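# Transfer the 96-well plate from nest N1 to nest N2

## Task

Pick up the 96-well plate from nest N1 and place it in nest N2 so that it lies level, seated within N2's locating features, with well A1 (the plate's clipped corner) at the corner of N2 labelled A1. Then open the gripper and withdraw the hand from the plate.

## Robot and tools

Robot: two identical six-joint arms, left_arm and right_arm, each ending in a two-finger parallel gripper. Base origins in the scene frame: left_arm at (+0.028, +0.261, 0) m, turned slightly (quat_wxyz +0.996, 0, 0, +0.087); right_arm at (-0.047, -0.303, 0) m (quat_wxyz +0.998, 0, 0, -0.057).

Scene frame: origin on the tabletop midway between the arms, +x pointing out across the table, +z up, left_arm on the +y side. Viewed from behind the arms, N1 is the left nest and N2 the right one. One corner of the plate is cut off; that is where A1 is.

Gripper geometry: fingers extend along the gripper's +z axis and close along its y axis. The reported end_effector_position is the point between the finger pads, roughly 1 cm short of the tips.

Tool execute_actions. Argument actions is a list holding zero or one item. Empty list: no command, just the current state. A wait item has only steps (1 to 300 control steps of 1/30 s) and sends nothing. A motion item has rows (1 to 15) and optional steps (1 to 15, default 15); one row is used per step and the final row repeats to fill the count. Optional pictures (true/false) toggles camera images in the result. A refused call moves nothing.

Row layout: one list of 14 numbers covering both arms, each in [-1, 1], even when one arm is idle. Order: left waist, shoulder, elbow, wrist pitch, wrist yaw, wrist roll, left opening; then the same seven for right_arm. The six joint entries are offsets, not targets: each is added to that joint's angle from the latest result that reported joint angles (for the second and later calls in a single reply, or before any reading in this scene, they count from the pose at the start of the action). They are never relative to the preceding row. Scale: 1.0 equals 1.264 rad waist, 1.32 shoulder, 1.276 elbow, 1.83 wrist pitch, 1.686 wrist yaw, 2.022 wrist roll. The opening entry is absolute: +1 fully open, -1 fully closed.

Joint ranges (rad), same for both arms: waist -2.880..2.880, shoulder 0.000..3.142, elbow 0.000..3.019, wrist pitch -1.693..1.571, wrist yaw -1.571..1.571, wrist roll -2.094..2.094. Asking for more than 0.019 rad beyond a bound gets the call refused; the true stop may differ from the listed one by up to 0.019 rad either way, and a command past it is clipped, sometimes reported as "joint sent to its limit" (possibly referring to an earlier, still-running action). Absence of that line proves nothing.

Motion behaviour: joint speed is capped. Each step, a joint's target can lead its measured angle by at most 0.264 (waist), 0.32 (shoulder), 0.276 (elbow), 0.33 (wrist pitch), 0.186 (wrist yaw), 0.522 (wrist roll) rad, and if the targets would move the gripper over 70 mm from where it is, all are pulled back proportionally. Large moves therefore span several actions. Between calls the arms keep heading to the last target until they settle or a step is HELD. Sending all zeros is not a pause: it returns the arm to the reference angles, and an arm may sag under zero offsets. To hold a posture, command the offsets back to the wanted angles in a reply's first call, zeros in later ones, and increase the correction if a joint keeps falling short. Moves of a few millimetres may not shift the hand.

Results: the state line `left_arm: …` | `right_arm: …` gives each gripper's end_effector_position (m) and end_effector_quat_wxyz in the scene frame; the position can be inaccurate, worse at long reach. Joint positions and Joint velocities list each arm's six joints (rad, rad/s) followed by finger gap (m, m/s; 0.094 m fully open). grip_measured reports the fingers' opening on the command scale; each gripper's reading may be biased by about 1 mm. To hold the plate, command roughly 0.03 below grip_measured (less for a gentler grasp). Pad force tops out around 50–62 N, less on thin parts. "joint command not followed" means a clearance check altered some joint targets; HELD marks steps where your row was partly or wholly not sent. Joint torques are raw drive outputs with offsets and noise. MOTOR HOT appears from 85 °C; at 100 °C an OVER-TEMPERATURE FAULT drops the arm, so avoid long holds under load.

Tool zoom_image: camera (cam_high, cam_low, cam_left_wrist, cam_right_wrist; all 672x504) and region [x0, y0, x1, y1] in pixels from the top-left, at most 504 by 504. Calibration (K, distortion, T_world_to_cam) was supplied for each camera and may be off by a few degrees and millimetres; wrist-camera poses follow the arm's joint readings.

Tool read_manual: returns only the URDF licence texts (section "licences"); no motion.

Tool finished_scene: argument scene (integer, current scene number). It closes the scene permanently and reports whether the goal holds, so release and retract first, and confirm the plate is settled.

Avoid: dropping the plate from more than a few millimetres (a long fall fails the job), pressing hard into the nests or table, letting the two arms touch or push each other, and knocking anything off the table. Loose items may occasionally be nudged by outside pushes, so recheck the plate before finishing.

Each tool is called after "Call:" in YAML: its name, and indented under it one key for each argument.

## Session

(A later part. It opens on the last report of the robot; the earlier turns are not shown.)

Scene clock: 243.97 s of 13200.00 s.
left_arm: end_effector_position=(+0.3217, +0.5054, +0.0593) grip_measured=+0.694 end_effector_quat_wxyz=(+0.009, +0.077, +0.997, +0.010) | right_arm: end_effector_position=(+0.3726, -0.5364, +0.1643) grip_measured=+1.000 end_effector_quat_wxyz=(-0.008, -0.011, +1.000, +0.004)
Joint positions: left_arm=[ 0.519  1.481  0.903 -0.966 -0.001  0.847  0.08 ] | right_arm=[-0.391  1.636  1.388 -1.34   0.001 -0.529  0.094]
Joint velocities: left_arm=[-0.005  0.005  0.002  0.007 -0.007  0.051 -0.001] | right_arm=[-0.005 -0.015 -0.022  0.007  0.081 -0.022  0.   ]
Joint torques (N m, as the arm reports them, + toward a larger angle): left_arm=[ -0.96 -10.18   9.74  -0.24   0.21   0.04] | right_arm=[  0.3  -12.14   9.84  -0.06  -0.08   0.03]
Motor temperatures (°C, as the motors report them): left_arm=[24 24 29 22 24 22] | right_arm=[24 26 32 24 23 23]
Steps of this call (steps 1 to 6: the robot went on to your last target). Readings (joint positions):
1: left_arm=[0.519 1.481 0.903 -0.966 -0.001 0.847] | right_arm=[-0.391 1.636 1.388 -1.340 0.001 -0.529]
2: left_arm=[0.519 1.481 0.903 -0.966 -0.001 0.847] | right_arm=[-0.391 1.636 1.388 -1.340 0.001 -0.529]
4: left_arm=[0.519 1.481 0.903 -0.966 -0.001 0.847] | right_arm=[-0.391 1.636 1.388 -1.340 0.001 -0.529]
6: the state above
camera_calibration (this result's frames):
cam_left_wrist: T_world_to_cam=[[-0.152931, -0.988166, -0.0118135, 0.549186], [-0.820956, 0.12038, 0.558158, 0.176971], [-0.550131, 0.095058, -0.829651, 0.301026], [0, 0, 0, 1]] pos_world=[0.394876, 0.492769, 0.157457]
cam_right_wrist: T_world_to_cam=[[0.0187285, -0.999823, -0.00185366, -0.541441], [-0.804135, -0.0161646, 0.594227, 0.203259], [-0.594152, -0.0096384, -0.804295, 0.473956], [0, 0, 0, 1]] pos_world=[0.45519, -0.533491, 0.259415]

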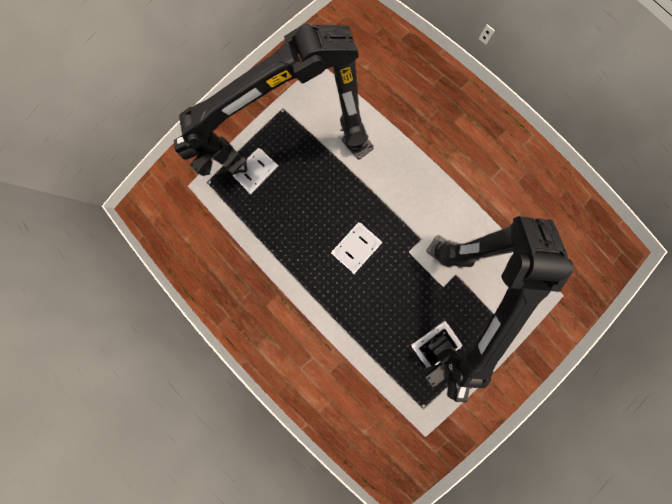

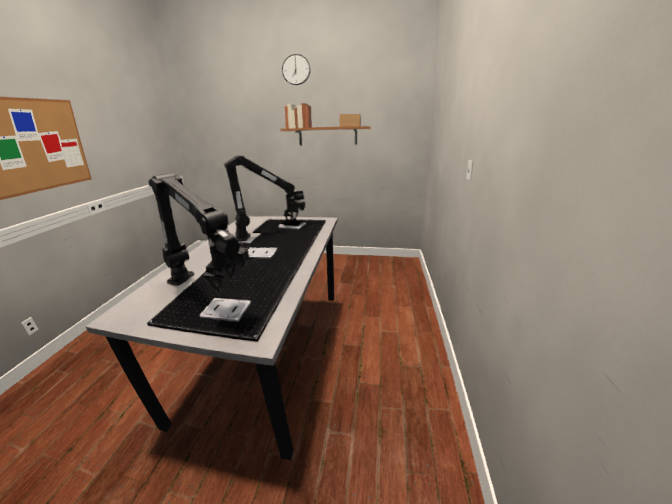

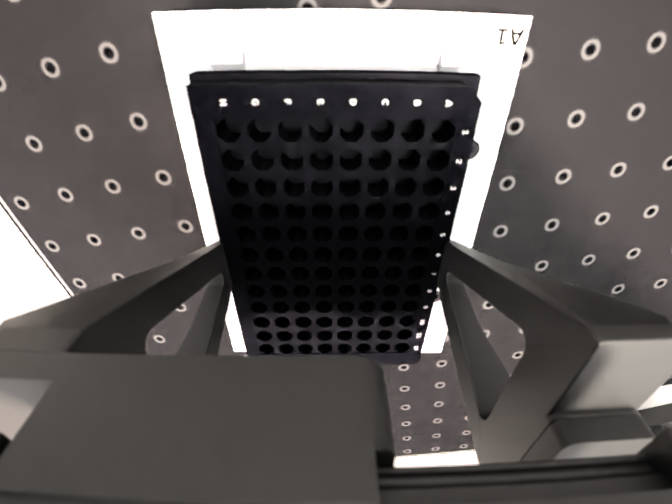

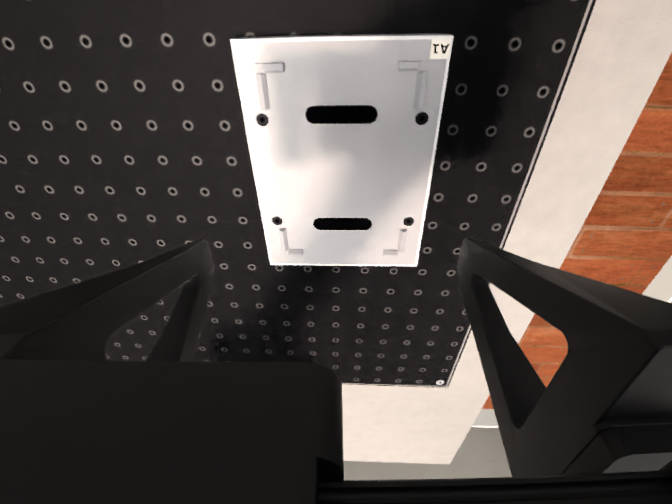

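Call:
execute_actions:
  actions:
    - {"rows": [[-0.0076,-0.0024,0.006,-0.0093,0,-0.0068,0.662,0,0,0.0157,0,0,0,1],[-0.0115,-0.0071,0.002,-0.0124,0,-0.0096,0.662,0,0,0.0157,0,0,0,1],[-0.018,-0.0142,-0.003,-0.017,0,-0.0143,0.662,0,0,0.0157,0,0,0,1],[-0.0271,-0.0225,-0.008,-0.0224,0,-0.0208,0.662,0,0,0.0157,0,0,0,1],[-0.0387,-0.0313,-0.013,-0.0283,0,-0.0291,0.662,0,0,0.0157,0,0,0,1],[-0.053,-0.0402,-0.018,-0.0341,0,-0.0394,0.662,0,0,0.0157,0,0,0,1],[-0.0699,-0.0479,-0.022,-0.0391,0,-0.0514,0.662,0,0,0.0157,0,0,0,1],[-0.0893,-0.0538,-0.026,-0.043,0,-0.0654,0.662,0,0,0.0157,0,0,0,1],[-0.1114,-0.0573,-0.028,-0.0453,0,-0.0812,0.662,0,0,0.0157,0,0,0,1],[-0.136,-0.0591,-0.029,-0.0464,0,-0.0988,0.662,0,0,0.0157,0,0,0,1],[-0.1632,-0.0591,-0.029,-0.0464,0,-0.1183,0.662,0,0,0.0157,0,0,0,1],[-0.1931,-0.0591,-0.029,-0.0464,0,-0.1397,0.662,0,0,0.0157,0,0,0,1],[-0.2255,-0.0591,-0.029,-0.0464,0,-0.1629,0.662,0,0,0.0157,0,0,0,1],[-0.2605,-0.0591,-0.029,-0.0464,0,-0.188,0.662,0,0,0.0157,0,0,0,1],[-0.2982,-0.0591,-0.029,-0.0464,0,-0.215,0.662,0,0,0.0157,0,0,0,1]], "steps": 15}
  pictures: false

Call:
execute_actions:
  actions:
    - {"rows": [[-0.1576,0.002,0.006,0,0,-0.1614,0.662,0,0,0.0157,0,0,0,1],[-0.1965,0.002,0.006,0,0,-0.1893,0.662,0,0,0.0157,0,0,0,1],[-0.2354,0.002,0.006,0,0,-0.2171,0.662,0,0,0.0157,0,0,0,1],[-0.2743,0.002,0.006,0,0,-0.245,0.662,0,0,0.0157,0,0,0,1],[-0.3133,0.002,0.006,0,0,-0.2729,0.662,0,0,0.0157,0,0,0,1],[-0.3522,0.002,0.006,0,0,-0.3008,0.662,0,0,0.0157,0,0,0,1],[-0.3911,0.002,0.006,0,0,-0.3287,0.662,0,0,0.0157,0,0,0,1],[-0.43,0.002,0.006,0,0,-0.3565,0.662,0,0,0.0157,0,0,0,1],[-0.4689,0.002,0.006,0,0,-0.3844,0.662,0,0,0.0157,0,0,0,1],[-0.5078,0.002,0.006,0,0,-0.4123,0.662,0,0,0.0157,0,0,0,1],[-0.5467,0.002,0.006,0,0,-0.4402,0.662,0,0,0.0157,0,0,0,1],[-0.5856,0.002,0.006,0,0,-0.4681,0.662,0,0,0.0157,0,0,0,1],[-0.6245,0.002,0.006,0,0,-0.4959,0.662,0,0,0.0157,0,0,0,1],[-0.6634,0.002,0.006,0,0,-0.5238,0.662,0,0,0.0157,0,0,0,1],[-0.7024,0.002,0.006,0,0,-0.5517,0.662,0,0,0.0157,0,0,0,1]], "steps": 15}
  pictures: false

Call:
execute_actions:
  actions:
    - {"rows": [[-0.1563,0.002,0.006,0,0,-0.1604,0.662,0,0,0.0157,0,0,0,1],[-0.1913,0.002,0.006,0,0,-0.1855,0.662,0,0,0.0157,0,0,0,1],[-0.2238,0.002,0.006,0,0,-0.2088,0.662,0,0,0.0157,0,0,0,1],[-0.2536,0.002,0.006,0,0,-0.2301,0.662,0,0,0.0157,0,0,0,1],[-0.2808,0.002,0.006,0,0,-0.2497,0.662,0,0,0.0157,0,0,0,1],[-0.3055,0.002,0.006,0,0,-0.2673,0.662,0,0,0.0157,0,0,0,1],[-0.3275,0.002,0.006,0,0,-0.2831,0.662,0,0,0.0157,0,0,0,1],[-0.347,0.002,0.006,0,0,-0.297,0.662,0,0,0.0157,0,0,0,1],[-0.3639,0.002,0.006,0,0,-0.3091,0.662,0,0,0.0157,0,0,0,1],[-0.3781,0.002,0.006,0,0,-0.3193,0.662,0,0,0.0157,0,0,0,1],[-0.3898,0.002,0.006,0,0,-0.3277,0.662,0,0,0.0157,0,0,0,1],[-0.3989,0.002,0.006,0,0,-0.3342,0.662,0,0,0.0157,0,0,0,1],[-0.4054,0.002,0.006,0,0,-0.3389,0.662,0,0,0.0157,0,0,0,1],[-0.4093,0.002,0.006,0,0,-0.3416,0.662,0,0,0.0157,0,0,0,1],[-0.4106,0.002,0.006,0,0,-0.3426,0.662,0,0,0.0157,0,0,0,1]], "steps": 15}
  pictures: false

Call:
execute_actions:
  actions:
    - {"steps": 15}

Scene clock: 272.63 s of 13200.00 s.
left_arm: end_effector_position=(+0.3550, +0.4011, +0.0768) grip_measured=+0.694 end_effector_quat_wxyz=(+0.003, +0.093, +0.996, +0.003) | right_arm: end_effector_position=(+0.3726, -0.5364, +0.1643) grip_measured=+1.000 end_effector_quat_wxyz=(-0.008, -0.011, +1.000, +0.004)
Joint positions: left_arm=[ 0.23   1.399  0.871 -1.035 -0.001  0.59   0.08 ] | right_arm=[-0.391  1.636  1.388 -1.34   0.001 -0.529  0.094]
Joint velocities: left_arm=[-1.284  0.015 -0.007 -0.002  0.007 -1.106 -0.   ] | right_arm=[-0.005 -0.015 -0.002  0.012  0.007  0.037  0.   ]
Joint torques (N m, as the arm reports them, + toward a larger angle): left_arm=[-2.29 -9.14  8.31 -0.28  0.2  -0.06] | right_arm=[  0.31 -12.     9.84  -0.07  -0.07   0.03]
Motor temperatures (°C, as the motors report them): left_arm=[24 24 29 22 24 22] | right_arm=[24 26 32 24 23 23]
Steps of this call (steps 1 to 15: the robot went on to your last target; steps 16 to 90: nothing new was sent; then 25.17 s passed at rest; steps 91 to 105: all 15 steps of this action). Readings (joint positions):
91: left_arm=[0.519 1.481 0.903 -0.966 -0.001 0.847] | right_arm=[-0.391 1.636 1.388 -1.340 0.001 -0.529]
92: left_arm=[0.518 1.481 0.903 -0.967 -0.001 0.846] | right_arm=[-0.391 1.636 1.388 -1.340 0.001 -0.529]
94: left_arm=[0.512 1.477 0.902 -0.977 -0.001 0.838] | right_arm=[-0.391 1.636 1.388 -1.340 0.001 -0.529]
98: left_arm=[0.463 1.440 0.884 -1.012 -0.001 0.793] | right_arm=[-0.391 1.636 1.388 -1.340 0.001 -0.529]
105: the state above

Scene clock: 273.13 s of 13200.00 s.
left_arm: end_effector_position=(+0.3556, +0.1233, +0.0768) grip_measured=+0.694 end_effector_quat_wxyz=(+0.004, +0.060, +0.998, -0.001) | right_arm: end_effector_position=(+0.3726, -0.5364, +0.1643) grip_measured=+1.000 end_effector_quat_wxyz=(-0.008, -0.011, +1.000, +0.004)
Joint positions: left_arm=[-0.572  1.399  0.871 -1.035 -0.001 -0.279  0.08 ] | right_arm=[-0.391  1.636  1.388 -1.34   0.001 -0.529  0.094]
Joint velocities: left_arm=[-1.402 -0.015 -0.007 -0.002 -0.007 -1.575 -0.   ] | right_arm=[-0.015 -0.005 -0.017 -0.042  0.022  0.007  0.   ]
Joint torques (N m, as the arm reports them, + toward a larger angle): left_arm=[-0.87 -9.48  9.37  0.33  0.08 -0.05] | right_arm=[  0.34 -12.1    9.86  -0.07  -0.07   0.03]
Motor temperatures (°C, as the motors report them): left_arm=[24 24 29 22 24 22] | right_arm=[24 26 32 24 23 23]
Steps of this call (steps 1 to 15: all 15 steps of this action). Readings (joint positions):
1: left_arm=[0.179 1.399 0.871 -1.035 -0.004 0.532] | right_arm=[-0.391 1.636 1.388 -1.340 0.001 -0.529]
2: left_arm=[0.120 1.399 0.871 -1.035 -0.004 0.470] | right_arm=[-0.391 1.636 1.388 -1.340 0.001 -0.529]
4: left_arm=[-0.012 1.399 0.871 -1.035 -0.004 0.351] | right_arm=[-0.391 1.636 1.388 -1.340 0.001 -0.529]
8: left_arm=[-0.247 1.399 0.871 -1.035 -0.001 0.120] | right_arm=[-0.391 1.636 1.388 -1.340 0.001 -0.529]
15: the state above

Scene clock: 273.63 s of 13200.00 s.
left_arm: end_effector_position=(+0.2452, -0.0202, +0.0768) grip_measured=+0.694 end_effector_quat_wxyz=(+0.002, +0.011, +1.000, -0.003) | right_arm: end_effector_position=(+0.3726, -0.5364, +0.1643) grip_measured=+1.000 end_effector_quat_wxyz=(-0.008, -0.011, +1.000, +0.004)
Joint positions: left_arm=[-1.085  1.399  0.871 -1.035  0.    -0.89   0.08 ] | right_arm=[-0.391  1.636  1.388 -1.34   0.001 -0.529  0.094]
Joint velocities: left_arm=[-0.142 -0.015  0.012  0.002 -0.081 -0.505  0.   ] | right_arm=[-0.005 -0.015 -0.017  0.007 -0.022  0.007  0.   ]
Joint torques (N m, as the arm reports them, + toward a larger angle): left_arm=[-0.46 -9.18  9.47  0.31 -0.04 -0.12] | right_arm=[  0.35 -12.06   9.85  -0.09  -0.07   0.03]
Motor temperatures (°C, as the motors report them): left_arm=[24 24 29 22 24 22] | right_arm=[24 26 32 24 23 23]
Steps of this call (steps 1 to 15: all 15 steps of this action). Readings (joint positions):
1: left_arm=[-0.626 1.399 0.871 -1.035 -0.003 -0.339] | right_arm=[-0.391 1.636 1.388 -1.340 0.001 -0.529]
2: left_arm=[-0.686 1.399 0.871 -1.035 -0.003 -0.399] | right_arm=[-0.391 1.636 1.388 -1.340 0.001 -0.529]
4: left_arm=[-0.812 1.399 0.871 -1.035 -0.003 -0.509] | right_arm=[-0.391 1.636 1.388 -1.340 0.001 -0.529]
8: left_arm=[-0.991 1.399 0.871 -1.035 0.000 -0.694] | right_arm=[-0.391 1.636 1.388 -1.340 0.001 -0.529]
15: the state above

Scene clock: 274.13 s of 13200.00 s.
left_arm: end_effector_position=(+0.2439, -0.0212, +0.0768) grip_measured=+0.694 end_effector_quat_wxyz=(+0.002, -0.020, +1.000, -0.003) | right_arm: end_effector_position=(+0.3726, -0.5364, +0.1643) grip_measured=+1.000 end_effector_quat_wxyz=(-0.008, -0.011, +1.000, +0.004)
Joint positions: left_arm=[-1.09   1.399  0.871 -1.035  0.    -0.957  0.08 ] | right_arm=[-0.391  1.636  1.388 -1.34   0.001 -0.529  0.094]
Joint velocities: left_arm=[-0.024 -0.005  0.007  0.002 -0.037  0.081  0.   ] | right_arm=[-0.015  0.024 -0.007 -0.007  0.022 -0.037  0.   ]
Joint torques (N m, as the arm reports them, + toward a larger angle): left_arm=[-0.97 -9.17  9.45  0.31 -0.04 -0.09] | right_arm=[  0.32 -12.05   9.85  -0.07  -0.07   0.02]
Motor temperatures (°C, as the motors report them): left_arm=[24 24 29 22 24 22] | right_arm=[24 26 32 24 23 23]
Steps of this call (steps 1 to 15: the robot went on to your last target). Readings (joint positions):
1: left_arm=[-1.089 1.399 0.871 -1.035 0.000 -0.904] | right_arm=[-0.391 1.636 1.388 -1.340 0.001 -0.529]
2: left_arm=[-1.090 1.399 0.871 -1.035 0.000 -0.915] | right_arm=[-0.391 1.636 1.388 -1.340 0.001 -0.529]
4: left_arm=[-1.090 1.399 0.871 -1.035 0.000 -0.931] | right_arm=[-0.391 1.636 1.388 -1.340 0.001 -0.529]
8: left_arm=[-1.090 1.399 0.871 -1.035 0.000 -0.948] | right_arm=[-0.391 1.636 1.388 -1.340 0.001 -0.529]
15: the state above
camera_calibration (this result's frames):
cam_left_wrist: T_world_to_cam=[[0.0412788, -0.999016, 0.0162024, -0.0326255], [-0.822155, -0.0247472, 0.568726, 0.163171], [-0.567766, -0.0367972, -0.822367, 0.323795], [0, 0, 0, 1]] pos_world=[0.319339, -0.0166406, 0.174007]
cam_right_wrist: T_world_to_cam=[[0.0187285, -0.999823, -0.00185366, -0.541441], [-0.804135, -0.0161646, 0.594227, 0.203259], [-0.594152, -0.0096384, -0.804295, 0.473956], [0, 0, 0, 1]] pos_world=[0.45519, -0.533491, 0.259415]

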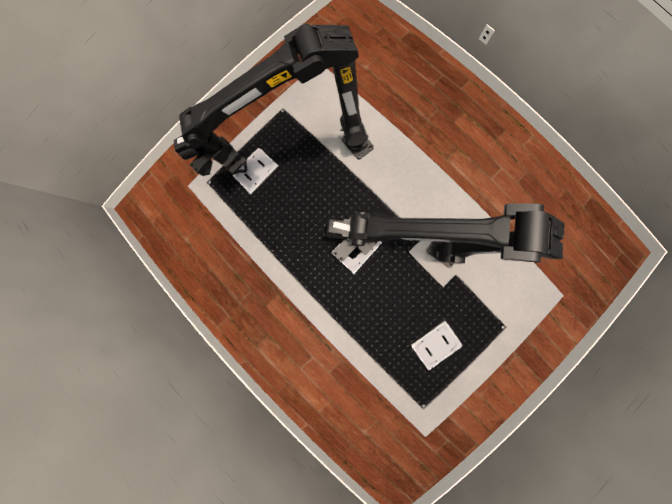

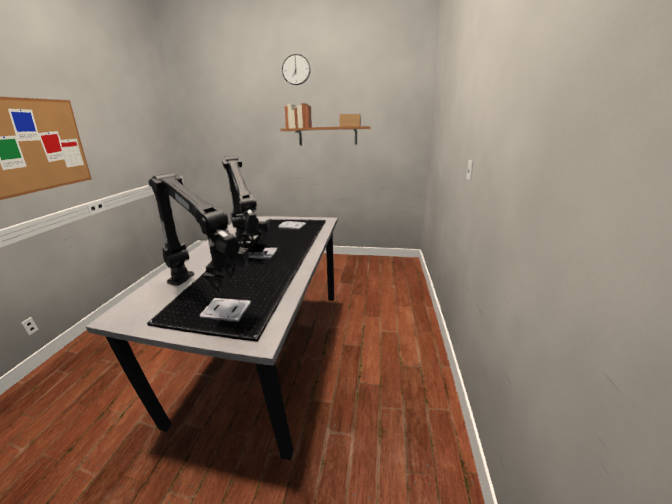

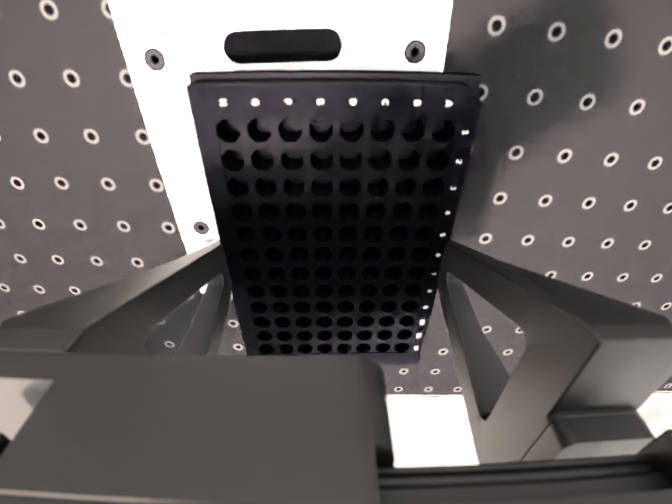

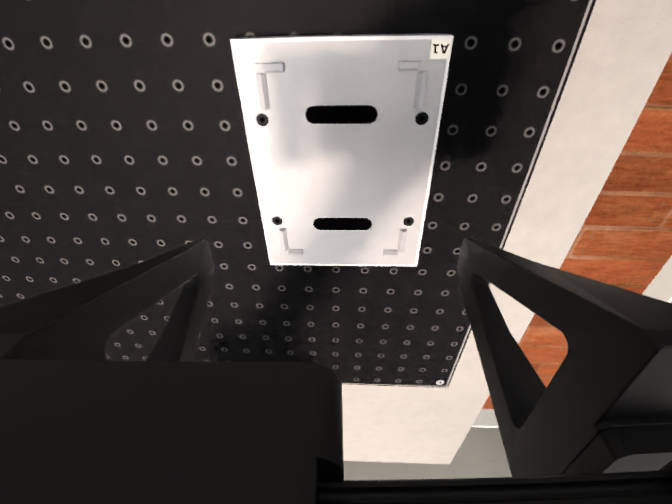

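Call:
zoom_image:
  camera: "cam_left_wrist"
  region: [100, 0, 250, 110]

Call:
zoom_image:
  camera: "cam_left_wrist"
  region: [330, 0, 480, 110]

Call:
zoom_image:
  camera: "cam_left_wrist"
  region: [140, 170, 260, 270]

Call:
execute_actions:
  actions: []
  pictures: false

Region (100, 0, 250, 110) of cam_left_wrist's 672x504 image, scaled by 3.360, with more detail than that image has; it fills the top 370 rows of this view, and the rest is white.

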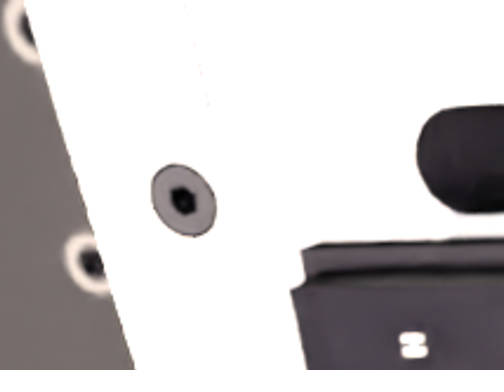

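Region (330, 0, 480, 110) of cam_left_wrist's 672x504 image, scaled by 3.360, with more detail than that image has; it fills the top 370 rows of this view, and the rest is white.

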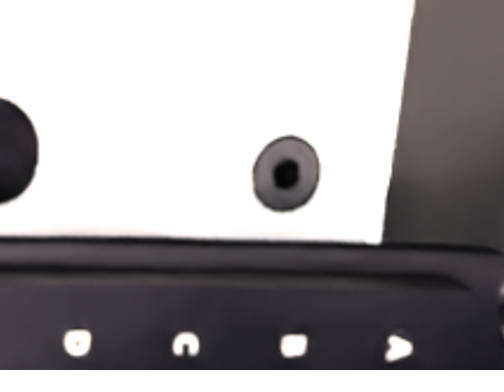

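Region (140, 170, 260, 270) of cam_left_wrist's 672x504 image, scaled by 4.200, with more detail than that image has.

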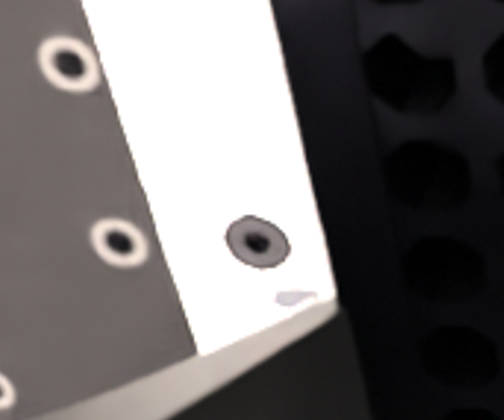

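Scene clock: 276.33 s of 13200.00 s.
left_arm: end_effector_position=(+0.2439, -0.0212, +0.0768) grip_measured=+0.694 end_effector_quat_wxyz=(+0.002, -0.022, +1.000, -0.003) | right_arm: end_effector_position=(+0.3726, -0.5364, +0.1643) grip_measured=+1.000 end_effector_quat_wxyz=(-0.008, -0.011, +1.000, +0.004)
Joint positions: left_arm=[-1.09   1.399  0.871 -1.035  0.    -0.959  0.08 ] | right_arm=[-0.391  1.636  1.388 -1.34   0.001 -0.529  0.094]
Joint velocities: left_arm=[-0.005 -0.005 -0.007 -0.012  0.022 -0.051 -0.   ] | right_arm=[ 0.005 -0.024  0.017 -0.022 -0.007 -0.051  0.   ]
Joint torques (N m, as the arm reports them, + toward a larger angle): left_arm=[-1.03 -9.09  9.42  0.3  -0.04 -0.09] | right_arm=[  0.3  -12.1    9.85  -0.07  -0.07   0.03]
Motor temperatures (°C, as the motors report them): left_arm=[24 24 29 22 24 22] | right_arm=[24 26 32 24 23 23]
Steps of this call (steps 1 to 15: the robot went on to your last target; steps 16 to 66: nothing new was sent). Readings (joint positions):
1: left_arm=[-1.090 1.399 0.871 -1.035 0.000 -0.957] | right_arm=[-0.391 1.636 1.388 -1.340 0.001 -0.529]
2: left_arm=[-1.090 1.399 0.871 -1.035 0.000 -0.958] | right_arm=[-0.391 1.636 1.388 -1.340 0.001 -0.529]
4: left_arm=[-1.090 1.399 0.871 -1.035 0.000 -0.958] | right_arm=[-0.391 1.636 1.388 -1.340 0.001 -0.529]
8: left_arm=[-1.090 1.399 0.871 -1.035 0.000 -0.959] | right_arm=[-0.391 1.636 1.388 -1.340 0.001 -0.529]
66: the state above
All arms were judged still, so your last target was given up. Only a new action makes them travel on or press farther. Fingers that are still opening or closing keep moving.

Call:
execute_actions:
  actions:
    - {"rows": [[0.0078,0.0103,-0.0037,0.0093,0,0.0071,0.662,0,0,0.0157,0,0,0,1],[0.0124,0.012,-0.0041,0.0105,0,0.0096,0.662,0,0,0.0157,0,0,0,1],[0.0193,0.0145,-0.0047,0.0124,0,0.0132,0.662,0,0,0.0157,0,0,0,1],[0.0277,0.0175,-0.0055,0.0146,0,0.0177,0.662,0,0,0.0157,0,0,0,1],[0.0369,0.0208,-0.0063,0.017,0,0.0226,0.662,0,0,0.0157,0,0,0,1],[0.046,0.0241,-0.0071,0.0195,0,0.0275,0.662,0,0,0.0157,0,0,0,1],[0.0552,0.0274,-0.0079,0.0219,0,0.0324,0.662,0,0,0.0157,0,0,0,1],[0.0636,0.0304,-0.0087,0.0241,0,0.0368,0.662,0,0,0.0157,0,0,0,1],[0.0713,0.0332,-0.0093,0.0262,0,0.0409,0.662,0,0,0.0157,0,0,0,1],[0.0766,0.0351,-0.0098,0.0276,0,0.0438,0.662,0,0,0.0157,0,0,0,1],[0.0805,0.0365,-0.0102,0.0286,0,0.0458,0.662,0,0,0.0157,0,0,0,1],[0.082,0.037,-0.0103,0.029,0,0.0466,0.662,0,0,0.0157,0,0,0,1]], "steps": 15}
  pictures: false

Call:
execute_actions:
  actions:
    - {"steps": 15}

Scene clock: 295.10 s of 13200.00 s.
left_arm: end_effector_position=(+0.2740, +0.0019, +0.0602) grip_measured=+0.694 end_effector_quat_wxyz=(-0.002, -0.040, +0.999, +0.002) | right_arm: end_effector_position=(+0.3726, -0.5364, +0.1643) grip_measured=+1.000 end_effector_quat_wxyz=(-0.008, -0.011, +1.000, +0.004)
Joint positions: left_arm=[-0.984  1.439  0.861 -0.998  0.    -0.889  0.08 ] | right_arm=[-0.391  1.636  1.388 -1.34   0.001 -0.529  0.094]
Joint velocities: left_arm=[-0.005  0.015 -0.012  0.002 -0.022  0.11   0.   ] | right_arm=[ 0.005 -0.005  0.017  0.002 -0.081  0.007  0.   ]
Joint torques (N m, as the arm reports them, + toward a larger angle): left_arm=[-0.91 -8.81  8.34  1.    0.03  0.15] | right_arm=[  0.32 -12.07   9.84  -0.08  -0.07   0.02]
Motor temperatures (°C, as the motors report them): left_arm=[24 24 29 22 24 22] | right_arm=[24 26 32 24 23 23]
Steps of this call (steps 1 to 90: nothing new was sent; then 15.27 s passed at rest; steps 91 to 105: all 15 steps of this action). Readings (joint positions):
91: left_arm=[-1.090 1.399 0.871 -1.035 0.000 -0.959] | right_arm=[-0.391 1.636 1.388 -1.340 0.001 -0.529]
92: left_arm=[-1.089 1.399 0.871 -1.034 0.000 -0.958] | right_arm=[-0.391 1.636 1.388 -1.340 0.001 -0.529]
94: left_arm=[-1.082 1.401 0.871 -1.030 0.000 -0.952] | right_arm=[-0.391 1.636 1.388 -1.340 0.001 -0.529]
98: left_arm=[-1.041 1.415 0.870 -1.014 0.000 -0.927] | right_arm=[-0.391 1.636 1.388 -1.340 0.001 -0.529]
105: the state above

Scene clock: 295.60 s of 13200.00 s.
left_arm: end_effector_position=(+0.2738, +0.0021, +0.0598) grip_measured=+0.694 end_effector_quat_wxyz=(-0.002, -0.034, +0.999, +0.002) | right_arm: end_effector_position=(+0.3726, -0.5364, +0.1643) grip_measured=+1.000 end_effector_quat_wxyz=(-0.008, -0.011, +1.000, +0.004)
Joint positions: left_arm=[-0.984  1.44   0.86  -0.998  0.    -0.878  0.08 ] | right_arm=[-0.391  1.636  1.388 -1.34   0.001 -0.529  0.094]
Joint velocities: left_arm=[-0.024  0.005 -0.007 -0.007  0.022  0.022 -0.001] | right_arm=[ 0.015 -0.005  0.012 -0.002 -0.051 -0.007  0.   ]
Joint torques (N m, as the arm reports them, + toward a larger angle): left_arm=[-1.15 -8.83  8.26  0.91  0.04  0.15] | right_arm=[  0.34 -12.07   9.85  -0.06  -0.07   0.03]
Motor temperatures (°C, as the motors report them): left_arm=[24 24 29 22 24 22] | right_arm=[24 26 32 24 23 23]
Steps of this call (steps 1 to 15: the robot went on to your last target). Readings (joint positions):
1: left_arm=[-0.984 1.440 0.860 -0.998 0.000 -0.887] | right_arm=[-0.391 1.636 1.388 -1.340 0.001 -0.529]
2: left_arm=[-0.984 1.440 0.860 -0.998 0.000 -0.885] | right_arm=[-0.391 1.636 1.388 -1.340 0.001 -0.529]
4: left_arm=[-0.984 1.440 0.860 -0.998 0.000 -0.882] | right_arm=[-0.391 1.636 1.388 -1.340 0.001 -0.529]
8: left_arm=[-0.984 1.440 0.860 -0.998 0.000 -0.879] | right_arm=[-0.391 1.636 1.388 -1.340 0.001 -0.529]
15: the state above
camera_calibration (this result's frames):
cam_left_wrist: T_world_to_cam=[[0.0680353, -0.997672, 0.00470135, -0.0170029], [-0.815759, -0.0529157, 0.575966, 0.195866], [-0.574377, -0.0430212, -0.81746, 0.329155], [0, 0, 0, 1]] pos_world=[0.349995, 0.00756167, 0.156338]
cam_right_wrist: T_world_to_cam=[[0.0187285, -0.999823, -0.00185366, -0.541441], [-0.804135, -0.0161646, 0.594227, 0.203259], [-0.594152, -0.0096384, -0.804295, 0.473956], [0, 0, 0, 1]] pos_world=[0.45519, -0.533491, 0.259415]

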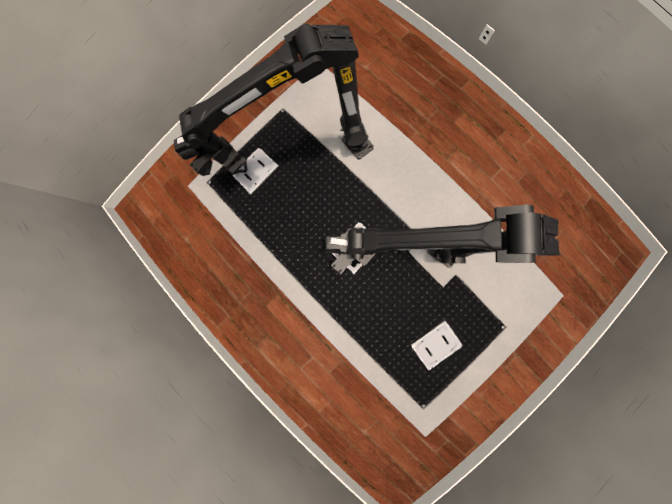

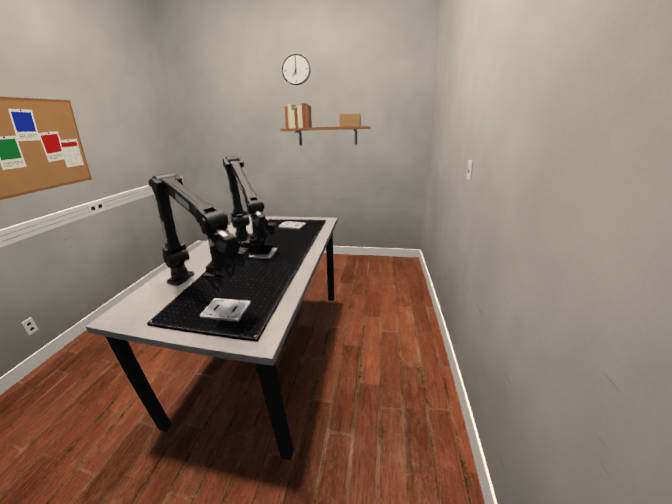

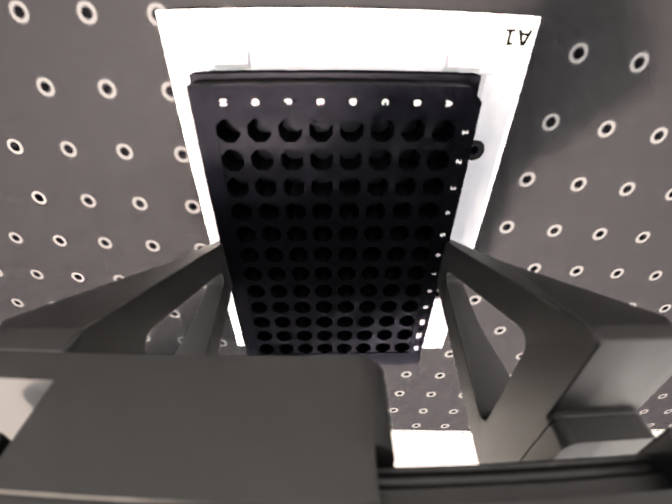

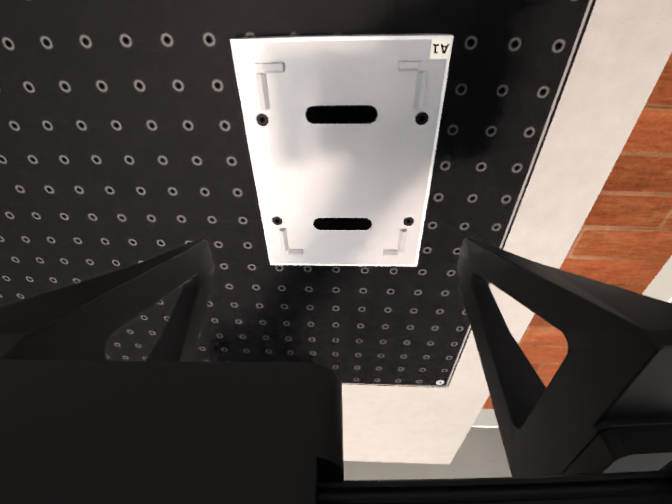

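Call:
zoom_image:
  camera: "cam_left_wrist"
  region: [120, 0, 290, 170]

Call:
zoom_image:
  camera: "cam_left_wrist"
  region: [385, 0, 555, 170]

Call:
zoom_image:
  camera: "cam_left_wrist"
  region: [170, 200, 500, 360]

Region (120, 0, 290, 170) of cam_left_wrist's 672x504 image, scaled by 2.965, with more detail than that image has.

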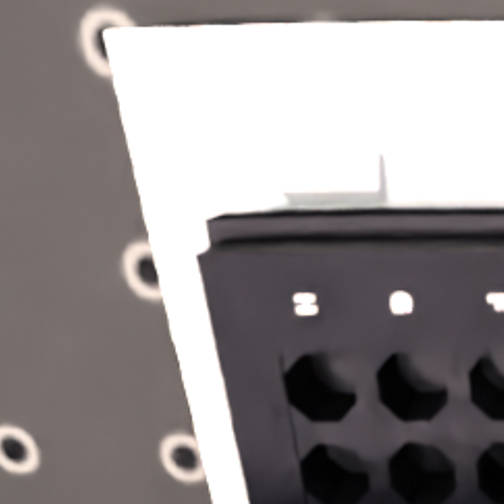

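Region (385, 0, 555, 170) of cam_left_wrist's 672x504 image, scaled by 2.965, with more detail than that image has.

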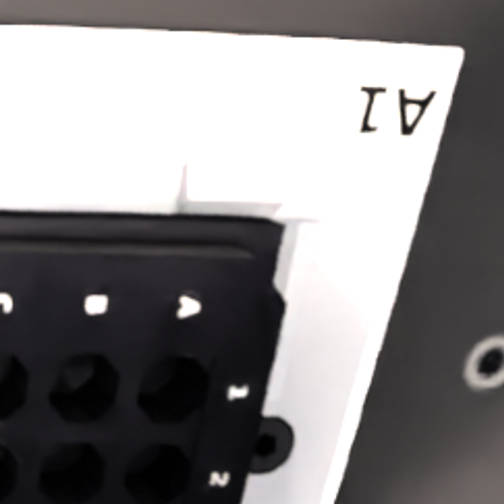

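Region (170, 200, 500, 360) of cam_left_wrist's 672x504 image, scaled by 1.527, with more detail than that image has; it fills the top 244 rows of this view, and the rest is white.

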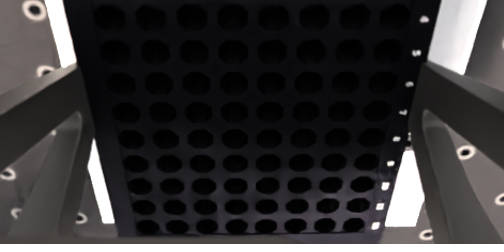

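Call:
execute_actions:
  actions:
    - {"rows": [[-0.005,0.003,0.006,0.008,0,0,0.662,0,0,0.0157,0,0,0,1],[-0.0062,0.003,0.006,0.0088,0,0,0.662,0,0,0.0157,0,0,0,1],[-0.0074,0.003,0.006,0.0096,0,0,0.662,0,0,0.0157,0,0,0,1],[-0.0086,0.003,0.006,0.0104,0,0,0.662,0,0,0.0157,0,0,0,1],[-0.0098,0.003,0.006,0.0112,0,0,0.662,0,0,0.0157,0,0,0,1],[-0.011,0.003,0.006,0.012,0,0,0.662,0,0,0.0157,0,0,0,1],[-0.0122,0.003,0.006,0.0128,0,0,0.662,0,0,0.0157,0,0,0,1],[-0.0134,0.003,0.006,0.0134,0,0,0.662,0,0,0.0157,0,0,0,1]], "steps": 15}

Scene clock: 311.83 s of 13200.00 s.
left_arm: end_effector_position=(+0.2724, -0.0022, +0.0598) grip_measured=+0.694 end_effector_quat_wxyz=(+0.001, -0.028, +1.000, -0.001) | right_arm: end_effector_position=(+0.3726, -0.5364, +0.1643) grip_measured=+1.000 end_effector_quat_wxyz=(-0.008, -0.011, +1.000, +0.004)
Joint positions: left_arm=[-0.995  1.44   0.86  -0.989  0.    -0.877  0.08 ] | right_arm=[-0.391  1.636  1.388 -1.34   0.001 -0.529  0.094]
Joint velocities: left_arm=[-0.015  0.005 -0.002  0.002  0.022 -0.022 -0.001] | right_arm=[-0.005 -0.005 -0.012  0.007 -0.007  0.037  0.   ]
Joint torques (N m, as the arm reports them, + toward a larger angle): left_arm=[-0.95 -9.38  9.12  0.93  0.04  0.03] | right_arm=[  0.32 -12.03   9.87  -0.09  -0.07   0.02]
Motor temperatures (°C, as the motors report them): left_arm=[24 24 29 22 24 22] | right_arm=[24 26 33 24 23 23]
Steps of this call (steps 1 to 15: the robot went on to your last target; steps 16 to 90: nothing new was sent; then 12.73 s passed at rest; steps 91 to 105: all 15 steps of this action). Readings (joint positions):
91: left_arm=[-0.984 1.440 0.860 -0.998 0.000 -0.877] | right_arm=[-0.391 1.636 1.388 -1.340 0.001 -0.529]
92: left_arm=[-0.984 1.440 0.860 -0.998 0.000 -0.877] | right_arm=[-0.391 1.636 1.388 -1.340 0.001 -0.529]
94: left_arm=[-0.984 1.440 0.860 -0.997 0.000 -0.877] | right_arm=[-0.391 1.636 1.388 -1.340 0.001 -0.529]
98: left_arm=[-0.990 1.440 0.860 -0.991 0.000 -0.877] | right_arm=[-0.391 1.636 1.388 -1.340 0.001 -0.529]
105: the state above
camera_calibration (this result's frames):
cam_left_wrist: T_world_to_cam=[[0.0565651, -0.998333, 0.0114519, -0.0184641], [-0.81974, -0.0398922, 0.571344, 0.195879], [-0.569935, -0.0417058, -0.82063, 0.327135], [0, 0, 0, 1]] pos_world=[0.348061, 0.0030242, 0.156754]
cam_right_wrist: T_world_to_cam=[[0.0187285, -0.999823, -0.00185366, -0.541441], [-0.804135, -0.0161646, 0.594227, 0.203259], [-0.594152, -0.0096384, -0.804295, 0.473956], [0, 0, 0, 1]] pos_world=[0.45519, -0.533491, 0.259415]

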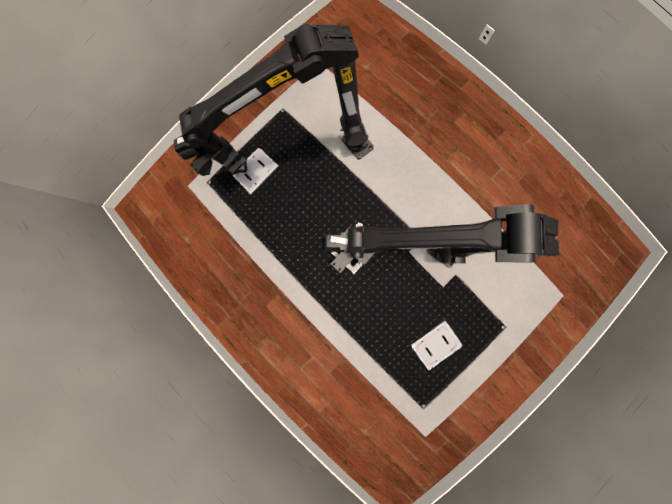

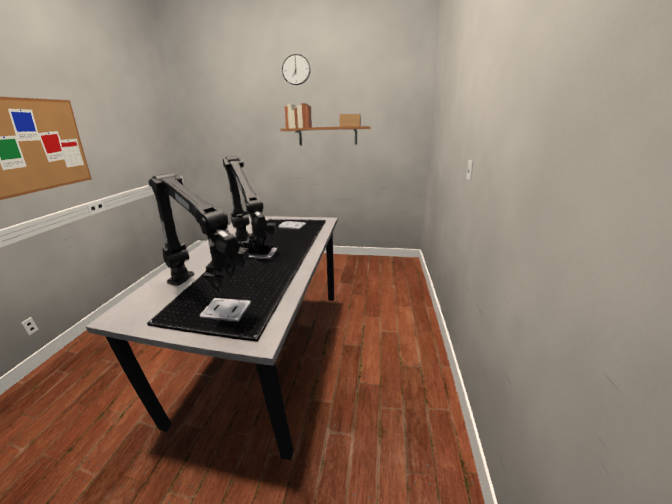

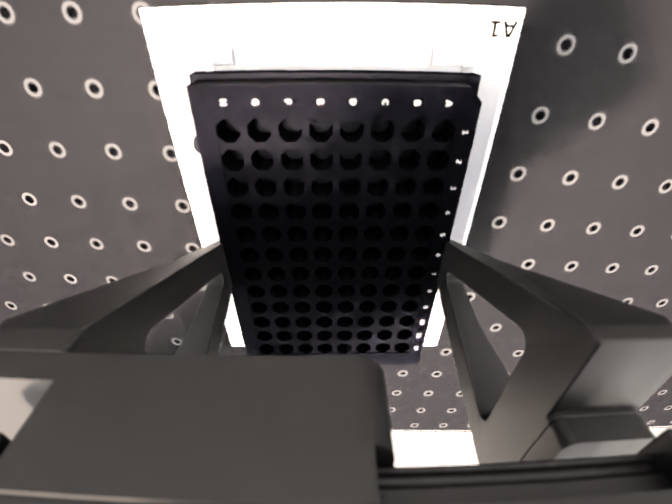

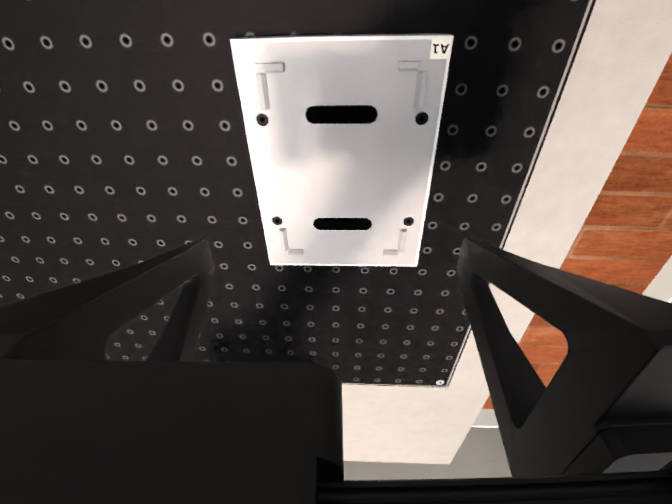

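Call:
execute_actions:
  actions: []

Call:
zoom_image:
  camera: "cam_left_wrist"
  region: [120, 0, 290, 170]

Call:
zoom_image:
  camera: "cam_left_wrist"
  region: [385, 0, 555, 170]

Call:
zoom_image:
  camera: "cam_left_wrist"
  region: [200, 280, 290, 360]

Call:
zoom_image:
  camera: "cam_left_wrist"
  region: [380, 280, 470, 360]

Scene clock: 313.93 s of 13200.00 s.
left_arm: end_effector_position=(+0.2724, -0.0022, +0.0598) grip_measured=+0.694 end_effector_quat_wxyz=(+0.001, -0.028, +1.000, -0.001) | right_arm: end_effector_position=(+0.3726, -0.5364, +0.1643) grip_measured=+1.000 end_effector_quat_wxyz=(-0.008, -0.011, +1.000, +0.004)
Joint positions: left_arm=[-0.995  1.44   0.86  -0.989  0.    -0.877  0.08 ] | right_arm=[-0.391  1.636  1.388 -1.34   0.001 -0.529  0.094]
Joint velocities: left_arm=[-0.005 -0.015  0.002  0.002 -0.007  0.051 -0.   ] | right_arm=[-0.005 -0.005  0.002 -0.002 -0.037  0.081  0.   ]
Joint torques (N m, as the arm reports them, + toward a larger angle): left_arm=[-1.46 -9.37  9.15  0.92  0.04  0.04] | right_arm=[  0.22 -12.07   9.84  -0.07  -0.07   0.03]
Motor temperatures (°C, as the motors report them): left_arm=[24 24 29 22 24 22] | right_arm=[24 26 33 24 23 23]
Steps of this call (steps 1 to 15: the robot went on to your last target; steps 16 to 63: nothing new was sent). Readings (joint positions):
1: left_arm=[-0.995 1.440 0.860 -0.989 0.000 -0.877] | right_arm=[-0.391 1.636 1.388 -1.340 0.001 -0.529]
2: left_arm=[-0.995 1.440 0.860 -0.989 0.000 -0.877] | right_arm=[-0.391 1.636 1.388 -1.340 0.001 -0.529]
4: left_arm=[-0.995 1.440 0.860 -0.989 0.000 -0.877] | right_arm=[-0.391 1.636 1.388 -1.340 0.001 -0.529]
8: left_arm=[-0.995 1.440 0.860 -0.989 0.000 -0.877] | right_arm=[-0.391 1.636 1.388 -1.340 0.001 -0.529]
63: the state above
All arms were judged still, so your last target was given up. Only a new action makes them travel on or press farther. Fingers that are still opening or closing keep moving.
camera_calibration (this result's frames):
cam_left_wrist: T_world_to_cam=[[0.0565651, -0.998333, 0.0114519, -0.0184641], [-0.81974, -0.0398922, 0.571344, 0.195879], [-0.569935, -0.0417058, -0.82063, 0.327135], [0, 0, 0, 1]] pos_world=[0.348061, 0.0030242, 0.156754]
cam_right_wrist: T_world_to_cam=[[0.0187285, -0.999823, -0.00185366, -0.541441], [-0.804135, -0.0161646, 0.594227, 0.203259], [-0.594152, -0.0096384, -0.804295, 0.473956], [0, 0, 0, 1]] pos_world=[0.45519, -0.533491, 0.259415]

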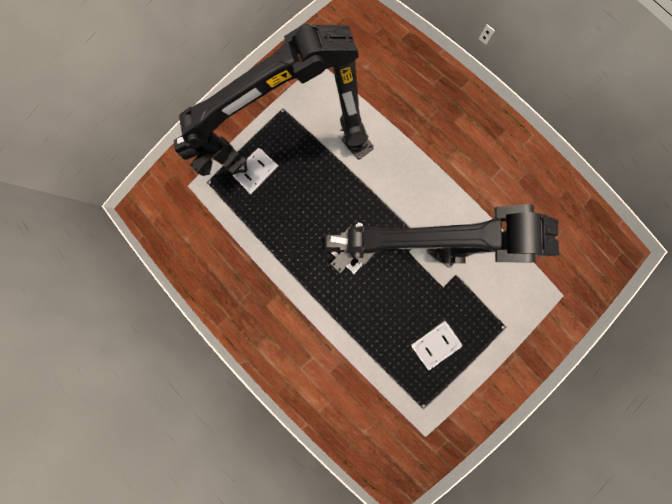

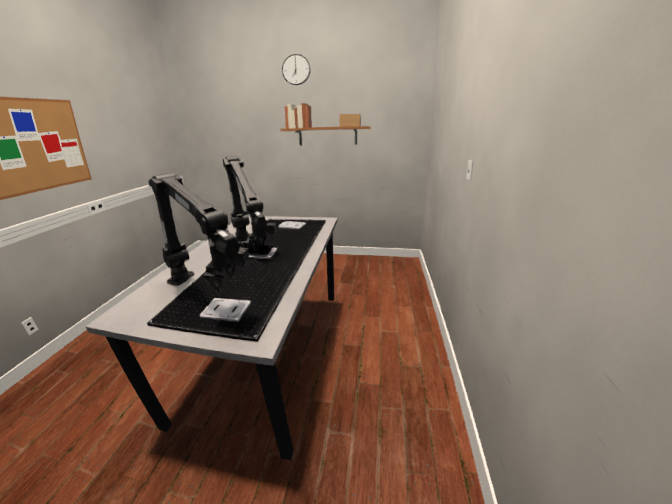

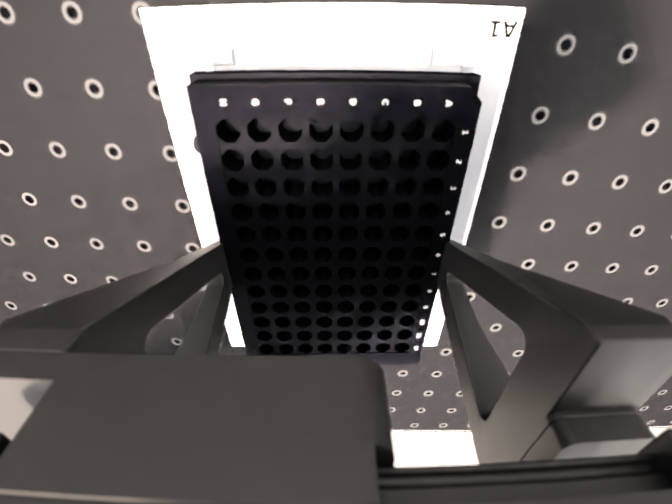

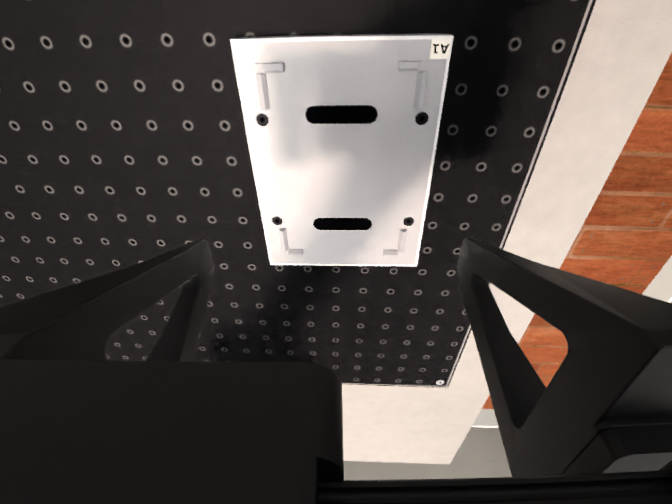

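Region (120, 0, 290, 170) of cam_left_wrist's 672x504 image, scaled by 2.965, with more detail than that image has.

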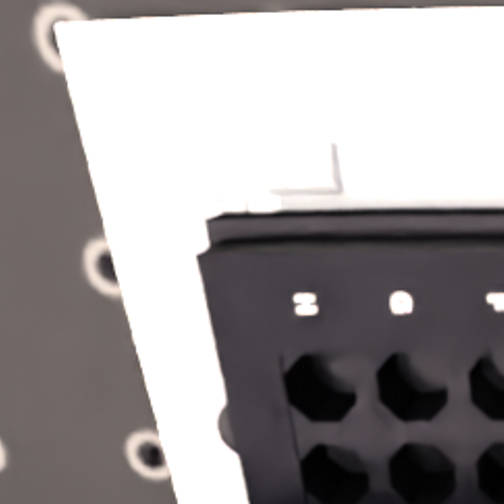

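Region (385, 0, 555, 170) of cam_left_wrist's 672x504 image, scaled by 2.965, with more detail than that image has.

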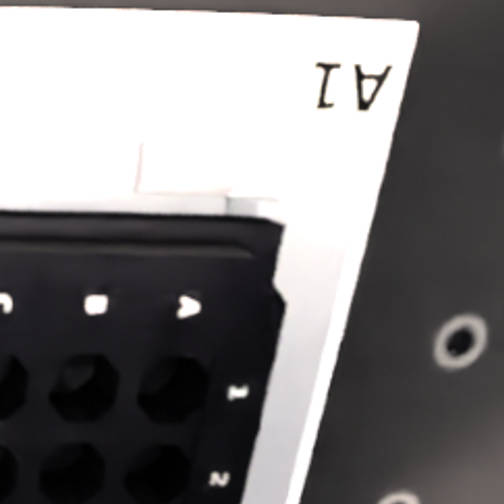

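Region (200, 280, 290, 360) of cam_left_wrist's 672x504 image, scaled by 5.600, with more detail than that image has.

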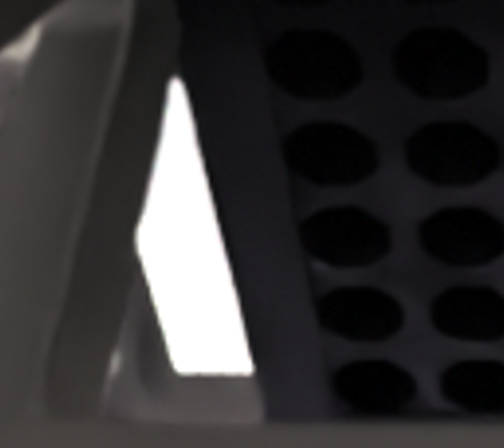

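Region (380, 280, 470, 360) of cam_left_wrist's 672x504 image, scaled by 5.600, with more detail than that image has.

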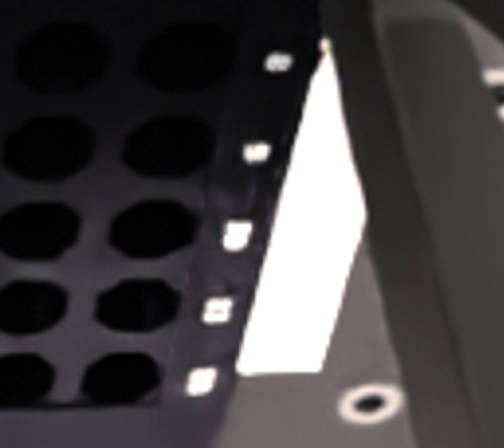

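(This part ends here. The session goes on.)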